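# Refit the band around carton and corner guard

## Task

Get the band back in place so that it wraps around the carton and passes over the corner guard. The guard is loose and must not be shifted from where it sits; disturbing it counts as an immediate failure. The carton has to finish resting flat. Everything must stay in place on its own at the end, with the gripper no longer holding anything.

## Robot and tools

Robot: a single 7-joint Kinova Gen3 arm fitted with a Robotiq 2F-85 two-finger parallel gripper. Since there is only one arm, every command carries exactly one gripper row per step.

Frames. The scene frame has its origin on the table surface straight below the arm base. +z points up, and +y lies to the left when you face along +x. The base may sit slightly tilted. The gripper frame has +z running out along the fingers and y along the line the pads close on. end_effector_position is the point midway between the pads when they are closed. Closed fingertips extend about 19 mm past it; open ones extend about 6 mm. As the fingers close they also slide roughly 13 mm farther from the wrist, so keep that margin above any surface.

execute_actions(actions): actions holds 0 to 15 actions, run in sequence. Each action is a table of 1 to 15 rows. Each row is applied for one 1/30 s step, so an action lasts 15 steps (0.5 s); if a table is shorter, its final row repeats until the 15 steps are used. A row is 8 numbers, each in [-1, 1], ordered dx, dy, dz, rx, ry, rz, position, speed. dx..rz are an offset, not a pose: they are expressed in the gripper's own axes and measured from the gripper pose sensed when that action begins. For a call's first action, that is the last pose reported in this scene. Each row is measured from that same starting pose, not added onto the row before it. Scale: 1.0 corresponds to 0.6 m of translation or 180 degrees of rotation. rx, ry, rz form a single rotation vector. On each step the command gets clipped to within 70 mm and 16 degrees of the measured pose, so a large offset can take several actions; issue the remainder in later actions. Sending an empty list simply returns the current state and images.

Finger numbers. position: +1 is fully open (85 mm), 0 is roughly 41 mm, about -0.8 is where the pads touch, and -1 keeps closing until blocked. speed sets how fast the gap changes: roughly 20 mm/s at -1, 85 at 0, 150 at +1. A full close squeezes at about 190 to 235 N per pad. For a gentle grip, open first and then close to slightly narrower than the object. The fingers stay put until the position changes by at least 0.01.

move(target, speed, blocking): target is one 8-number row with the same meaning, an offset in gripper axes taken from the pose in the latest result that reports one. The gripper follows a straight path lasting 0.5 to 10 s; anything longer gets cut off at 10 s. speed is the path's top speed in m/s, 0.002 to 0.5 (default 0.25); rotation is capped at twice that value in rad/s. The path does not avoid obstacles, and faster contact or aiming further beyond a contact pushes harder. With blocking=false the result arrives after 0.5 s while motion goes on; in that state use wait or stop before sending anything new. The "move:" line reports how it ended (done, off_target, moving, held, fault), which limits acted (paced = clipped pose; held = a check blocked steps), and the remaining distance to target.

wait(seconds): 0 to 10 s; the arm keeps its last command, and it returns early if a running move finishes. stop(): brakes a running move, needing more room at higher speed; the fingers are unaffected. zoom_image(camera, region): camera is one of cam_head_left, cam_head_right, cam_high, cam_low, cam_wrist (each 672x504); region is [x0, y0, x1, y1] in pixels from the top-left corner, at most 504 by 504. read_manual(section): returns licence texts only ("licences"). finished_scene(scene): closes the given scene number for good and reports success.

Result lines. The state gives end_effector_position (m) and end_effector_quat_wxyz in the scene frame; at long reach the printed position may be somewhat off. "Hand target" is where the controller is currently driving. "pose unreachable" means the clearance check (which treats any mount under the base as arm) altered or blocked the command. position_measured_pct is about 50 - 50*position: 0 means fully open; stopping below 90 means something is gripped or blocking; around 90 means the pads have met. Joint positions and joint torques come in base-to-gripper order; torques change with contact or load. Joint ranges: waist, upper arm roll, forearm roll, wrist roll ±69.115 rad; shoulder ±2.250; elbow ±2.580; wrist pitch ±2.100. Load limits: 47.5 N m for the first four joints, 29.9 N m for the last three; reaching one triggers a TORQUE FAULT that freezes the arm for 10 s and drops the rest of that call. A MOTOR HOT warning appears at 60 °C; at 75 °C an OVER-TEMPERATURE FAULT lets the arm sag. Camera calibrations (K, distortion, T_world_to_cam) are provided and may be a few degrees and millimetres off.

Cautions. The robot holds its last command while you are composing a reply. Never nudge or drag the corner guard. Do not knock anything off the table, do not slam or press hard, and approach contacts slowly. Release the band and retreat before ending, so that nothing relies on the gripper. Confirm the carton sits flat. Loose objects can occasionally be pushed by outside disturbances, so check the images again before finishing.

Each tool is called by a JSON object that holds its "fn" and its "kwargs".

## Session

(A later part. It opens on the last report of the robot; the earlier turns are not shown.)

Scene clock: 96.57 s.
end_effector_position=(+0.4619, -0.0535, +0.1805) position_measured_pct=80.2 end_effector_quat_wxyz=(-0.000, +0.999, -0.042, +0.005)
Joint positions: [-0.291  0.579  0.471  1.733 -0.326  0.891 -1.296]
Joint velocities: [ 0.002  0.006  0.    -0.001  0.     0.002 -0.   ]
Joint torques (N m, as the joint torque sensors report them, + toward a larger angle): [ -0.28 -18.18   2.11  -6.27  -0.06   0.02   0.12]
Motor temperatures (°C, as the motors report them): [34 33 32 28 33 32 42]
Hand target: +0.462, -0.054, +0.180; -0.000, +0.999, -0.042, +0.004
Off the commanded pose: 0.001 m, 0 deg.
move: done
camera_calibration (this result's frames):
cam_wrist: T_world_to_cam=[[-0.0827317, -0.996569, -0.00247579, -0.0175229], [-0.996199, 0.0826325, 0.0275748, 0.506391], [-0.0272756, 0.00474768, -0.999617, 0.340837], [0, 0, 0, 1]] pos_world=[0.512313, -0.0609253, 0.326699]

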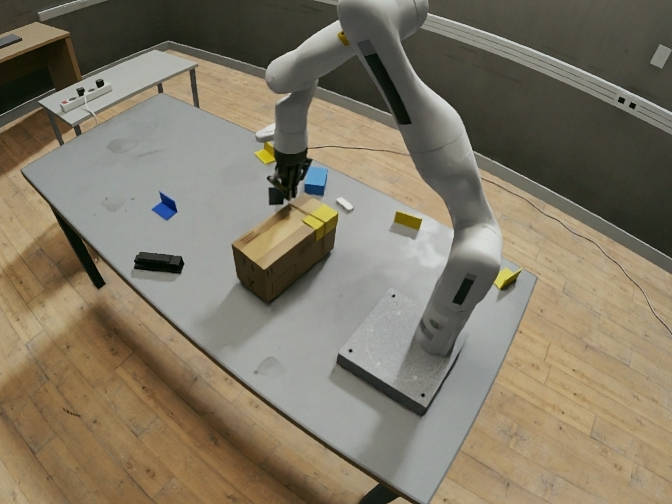

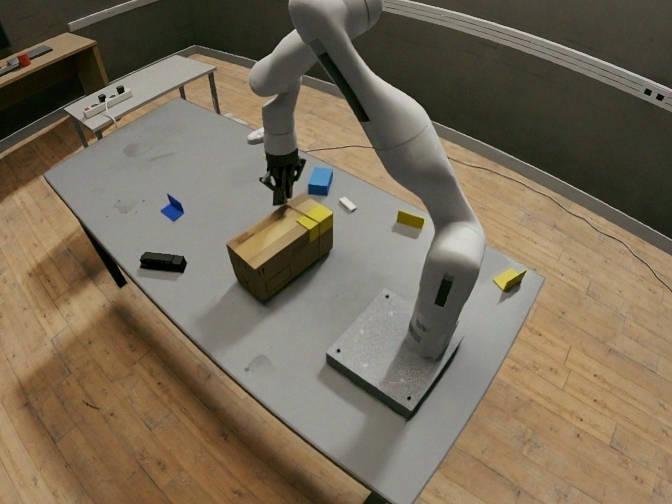

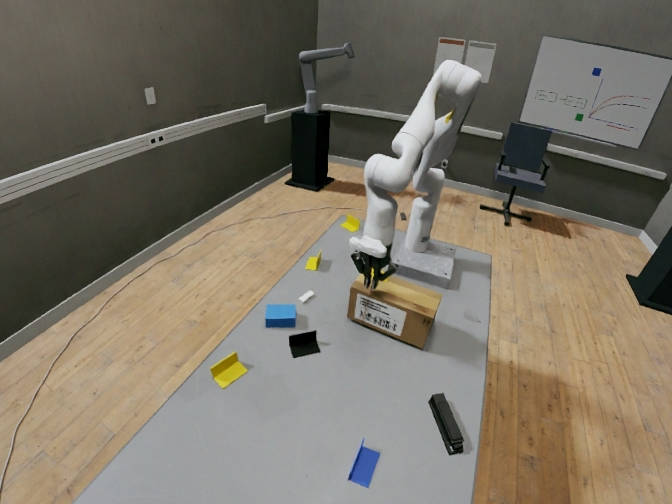

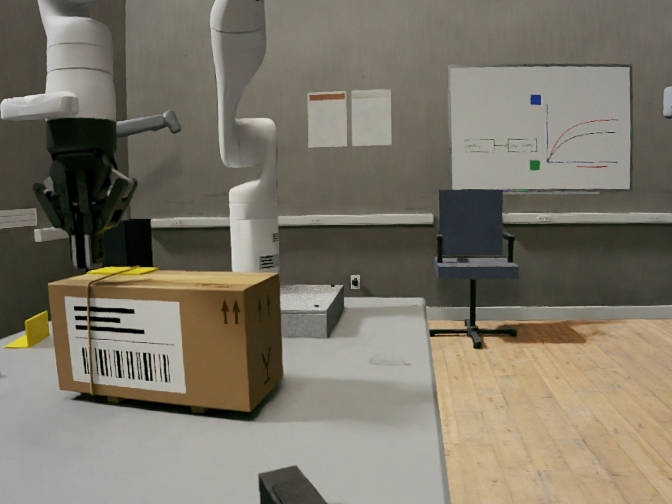

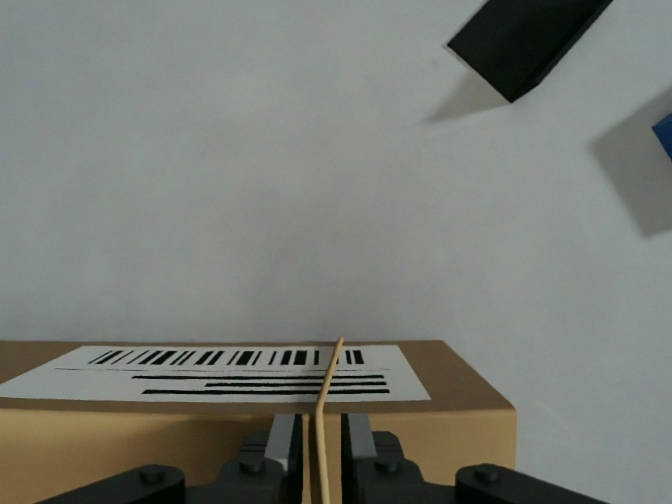

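{"fn": "move", "kwargs": {"target": [0.002,-0.001,0.0297,0,0,0,-0.6,-1], "speed": 0.02}}

{"fn": "move", "kwargs": {"target": [0,0,0,0,0,0,-0.83,-1]}}

{"fn": "move", "kwargs": {"target": [0.011,0,-0.014,0,0,0,-0.83,-1], "speed": 0.02}}

{"fn": "move", "kwargs": {"target": [0,0.016,0,0,0,0,-0.83,-1], "speed": 0.02}}

Scene clock: 101.50 s.
end_effector_position=(+0.4634, -0.0528, +0.1628) position_measured_pct=80.2 end_effector_quat_wxyz=(-0.001, +0.999, -0.042, +0.005)
Joint positions: [-0.281  0.609  0.456  1.748 -0.344  0.847 -1.283]
Joint velocities: [ 0.002  0.002  0.002 -0.001  0.    -0.001  0.   ]
Joint torques (N m, as the joint torque sensors report them, + toward a larger angle): [ -0.23 -18.35   2.11  -5.74  -0.02   0.02   0.19]
Motor temperatures (°C, as the motors report them): [34 33 32 28 33 32 42]
Hand target: +0.463, -0.053, +0.163; -0.001, +0.999, -0.042, +0.005
Off the commanded pose: 0.000 m, 0 deg.
move: done
camera_calibration (this result's frames):
cam_wrist: T_world_to_cam=[[-0.082552, -0.996583, -0.00267314, -0.0168845], [-0.996218, 0.0824483, 0.0274058, 0.508352], [-0.0270918, 0.00492544, -0.999621, 0.323071], [0, 0, 0, 1]] pos_world=[0.513788, -0.0603308, 0.308972]

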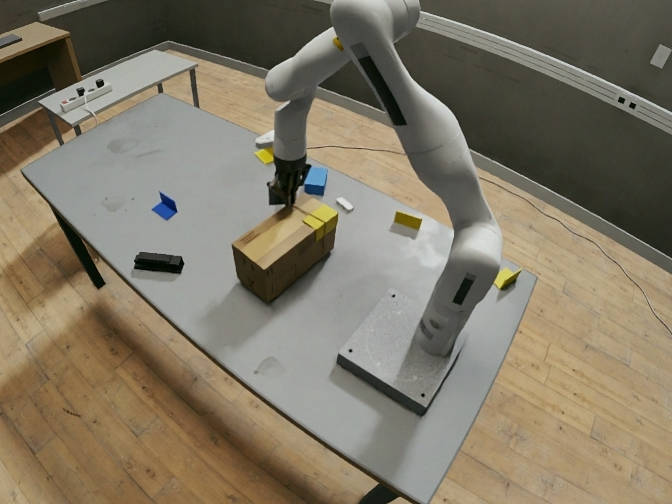

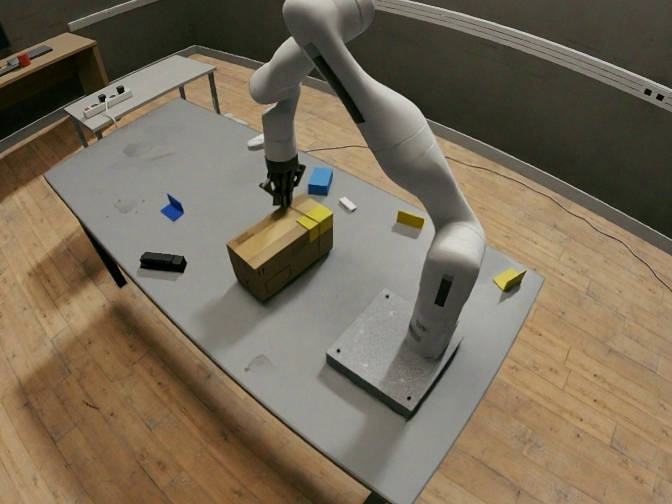

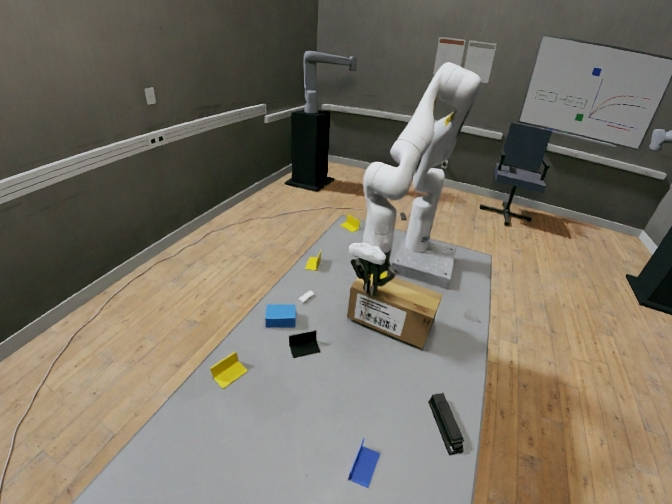

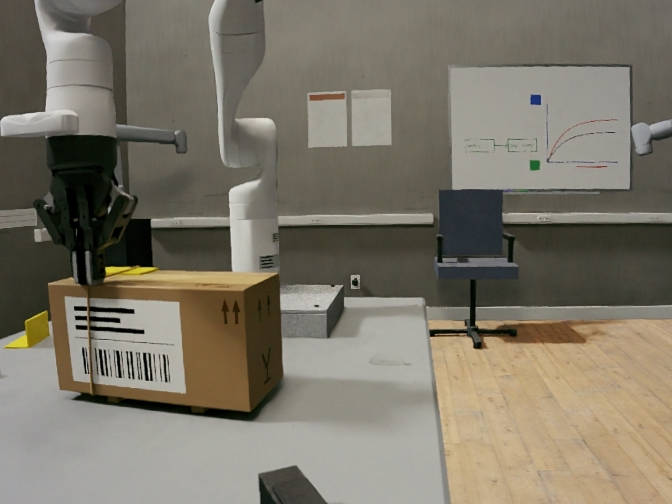

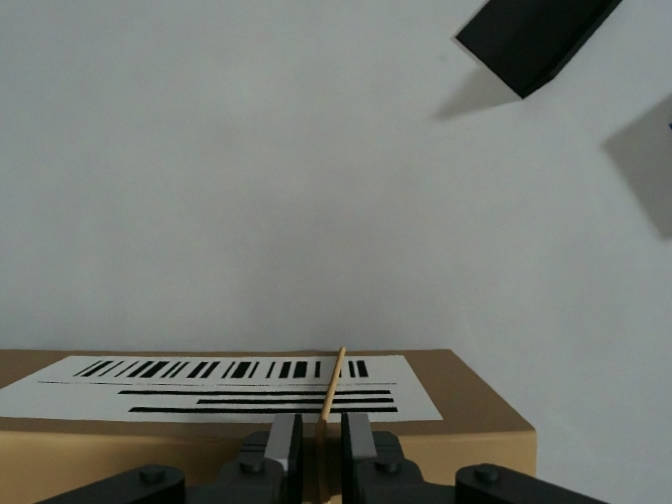

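Scene clock: 102.30 s.
end_effector_position=(+0.4635, -0.0527, +0.1629) position_measured_pct=90.1 end_effector_quat_wxyz=(-0.001, +0.999, -0.041, +0.005)
Joint positions: [-0.281  0.609  0.456  1.748 -0.345  0.847 -1.283]
Joint velocities: [-0.001  0.     0.001 -0.001 -0.     0.     0.   ]
Joint torques (N m, as the joint torque sensors report them, + toward a larger angle): [ -0.03 -18.02   2.13  -5.83  -0.09   0.05   0.06]
Motor temperatures (°C, as the motors report them): [34 33 32 28 33 32 42]
Hand target: +0.463, -0.053, +0.163; -0.001, +0.999, -0.042, +0.005
Off the commanded pose: 0.000 m, 0 deg.
move: done
camera_calibration (this result's frames):
cam_wrist: T_world_to_cam=[[-0.0823491, -0.996599, -0.00288317, -0.0167733], [-0.996244, 0.0822414, 0.0270893, 0.508514], [-0.02676, 0.00510312, -0.999629, 0.323031], [0, 0, 0, 1]] pos_world=[0.513867, -0.0601856, 0.309088]

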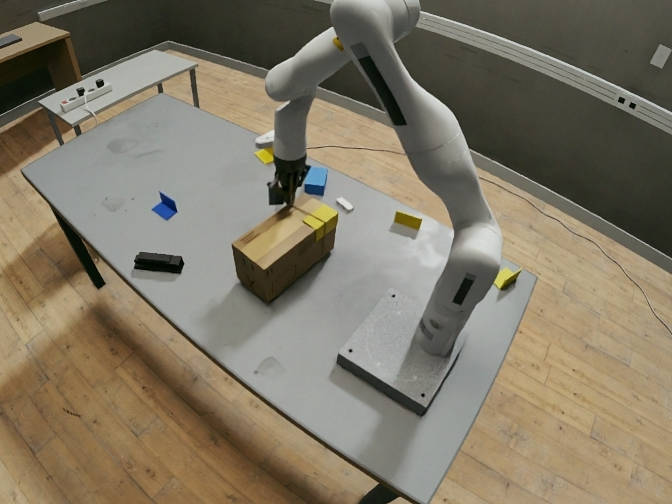

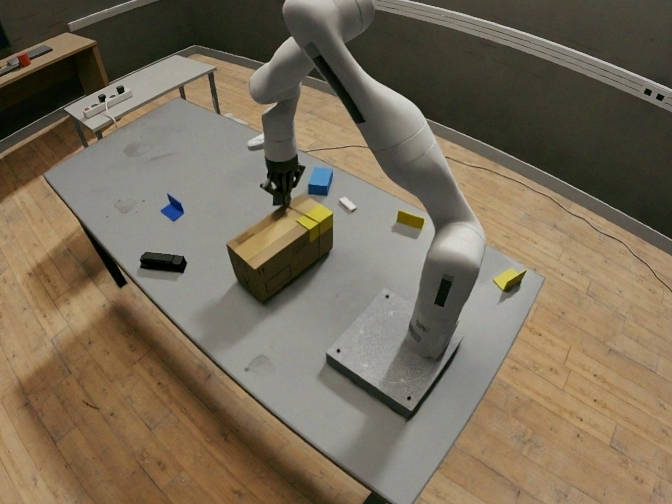

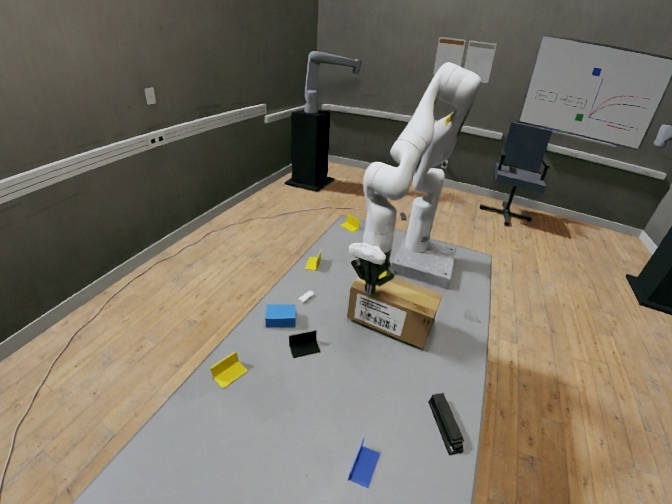

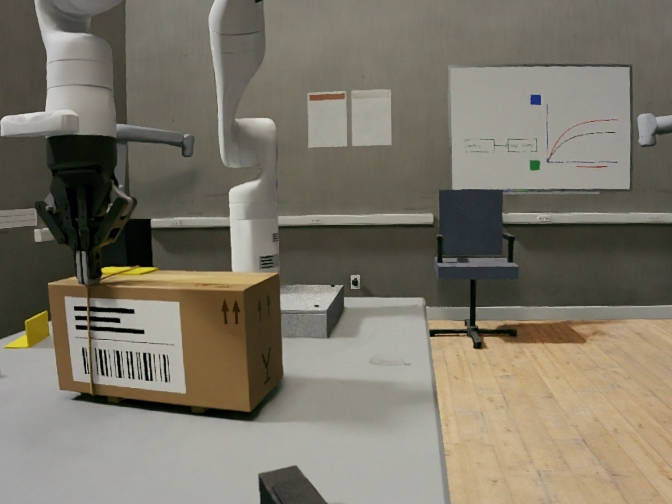

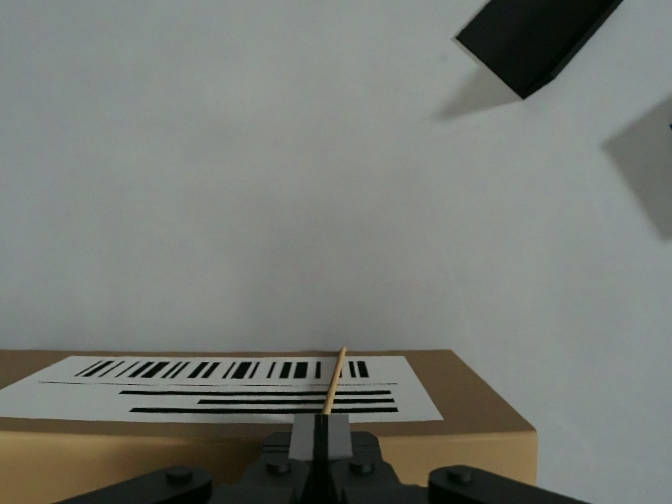

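Scene clock: 103.07 s.
end_effector_position=(+0.4687, -0.0533, +0.1703) position_measured_pct=90.1 end_effector_quat_wxyz=(-0.001, +0.999, -0.042, +0.003)
Joint positions: [-0.281  0.609  0.462  1.718 -0.338  0.881 -1.291]
Joint velocities: [-0.     0.001 -0.001 -0.001 -0.     0.001 -0.   ]
Joint torques (N m, as the joint torque sensors report them, + toward a larger angle): [ -0.02 -19.73   2.5   -7.55  -0.26  -0.39   0.26]
Motor temperatures (°C, as the motors report them): [34 33 32 28 33 32 42]
Hand target: +0.470, -0.053, +0.171; -0.001, +0.999, -0.042, +0.005
Off the commanded pose: 0.002 m, 0 deg.
move: done
camera_calibration (this result's frames):
cam_wrist: T_world_to_cam=[[-0.0826824, -0.996573, -0.0024801, -0.0168842], [-0.996109, 0.0825671, 0.0308266, 0.512809], [-0.0305162, 0.00501927, -0.999522, 0.332356], [0, 0, 0, 1]] pos_world=[0.51956, -0.0608357, 0.316347]

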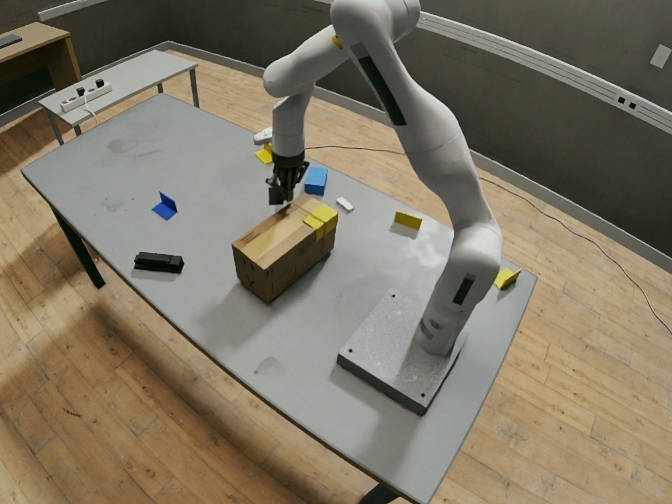

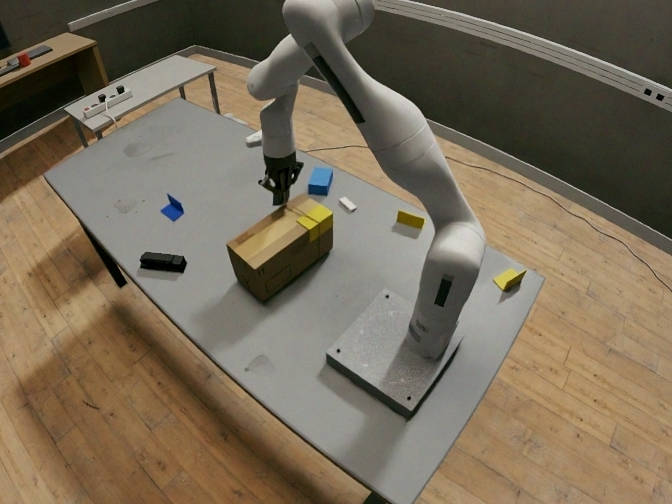

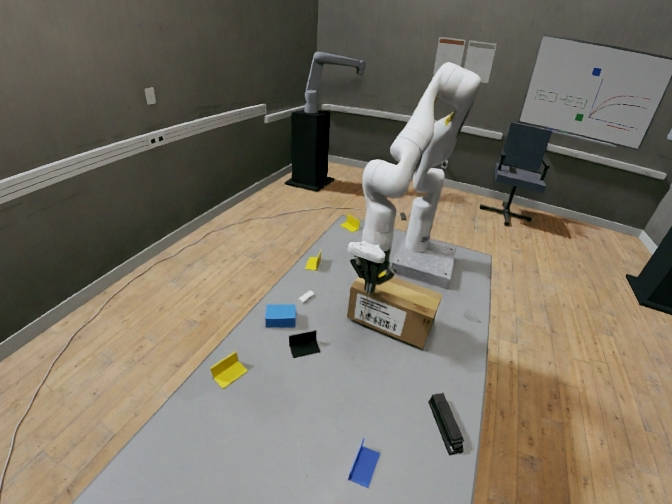

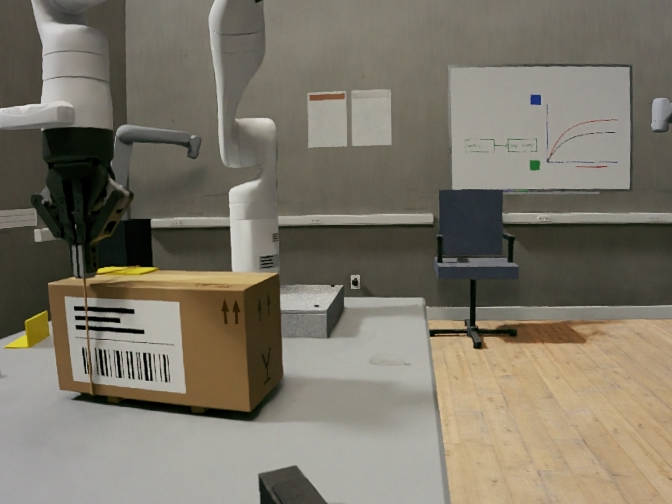

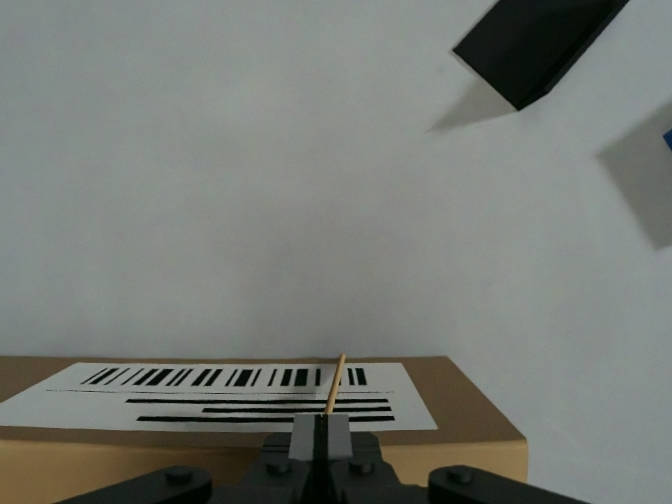

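Scene clock: 103.77 s.
end_effector_position=(+0.4666, -0.0626, +0.1693) position_measured_pct=90.1 end_effector_quat_wxyz=(-0.001, +0.999, -0.042, +0.001)
Joint positions: [-0.26   0.611  0.46   1.718 -0.337  0.883 -1.271]
Joint velocities: [ 0.001 -0.     0.002 -0.001 -0.001 -0.     0.001]
Joint torques (N m, as the joint torque sensors report them, + toward a larger angle): [ -0.14 -19.68   2.55  -7.3   -0.01  -0.28   0.19]
Motor temperatures (°C, as the motors report them): [34 33 32 28 33 32 42]
Hand target: +0.468, -0.063, +0.170; -0.001, +0.999, -0.042, +0.003
Off the commanded pose: 0.002 m, 0 deg.
move: done
camera_calibration (this result's frames):
cam_wrist: T_world_to_cam=[[-0.0825303, -0.996586, -0.00238886, -0.026419], [-0.996005, 0.0823997, 0.0344103, 0.510905], [-0.034096, 0.00521921, -0.999405, 0.332993], [0, 0, 0, 1]] pos_world=[0.518037, -0.0701652, 0.315151]

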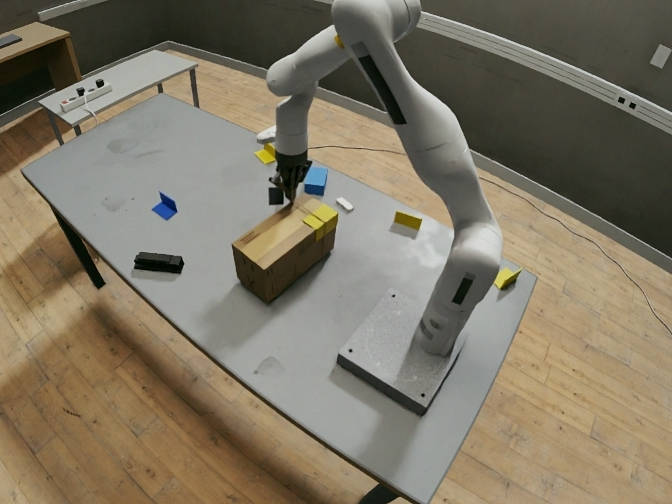

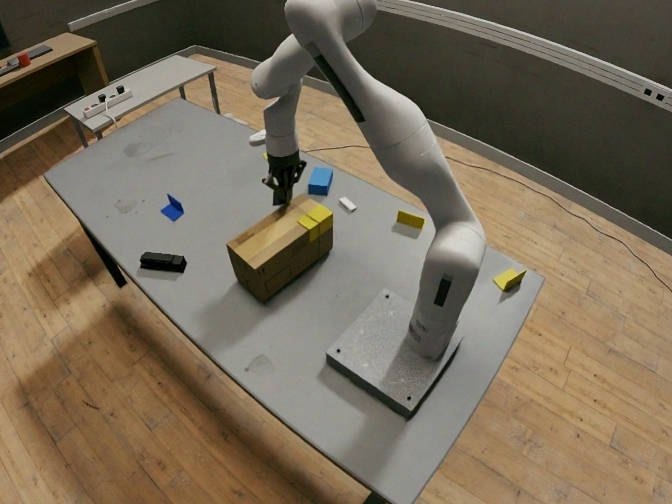

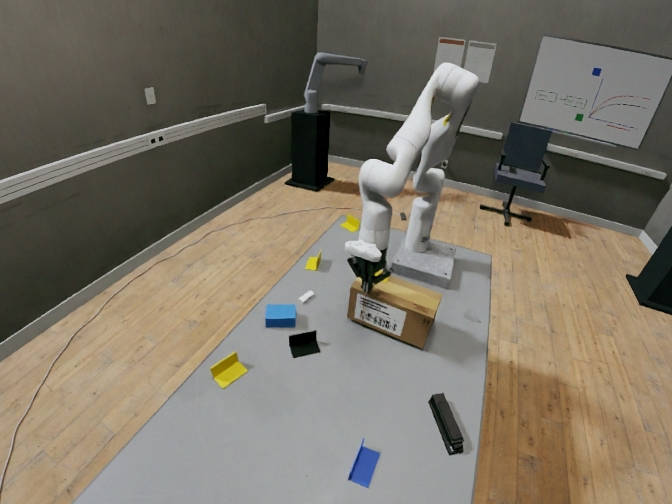

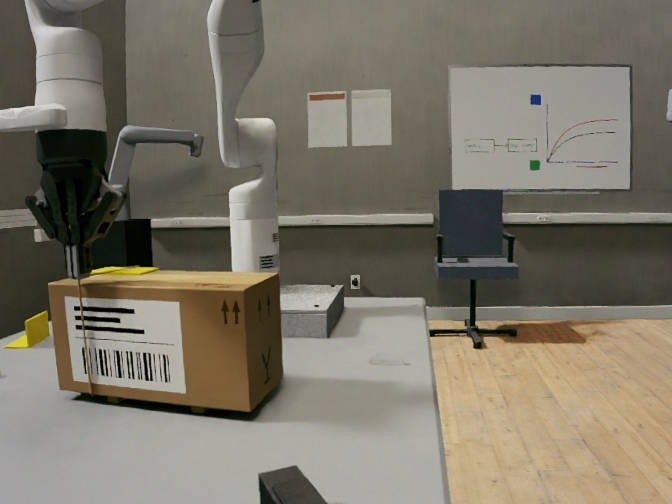

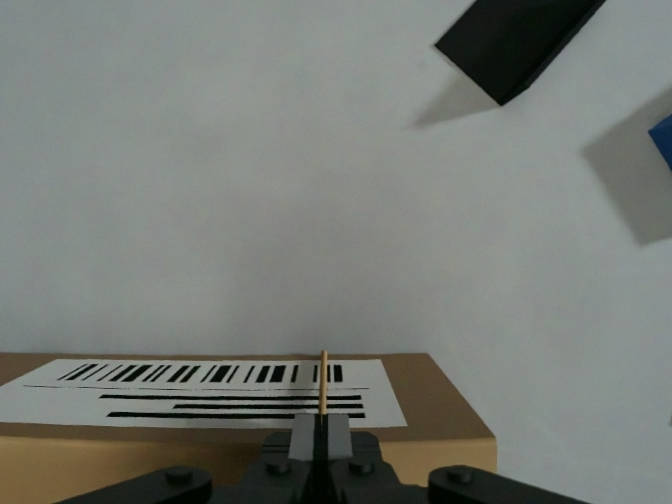

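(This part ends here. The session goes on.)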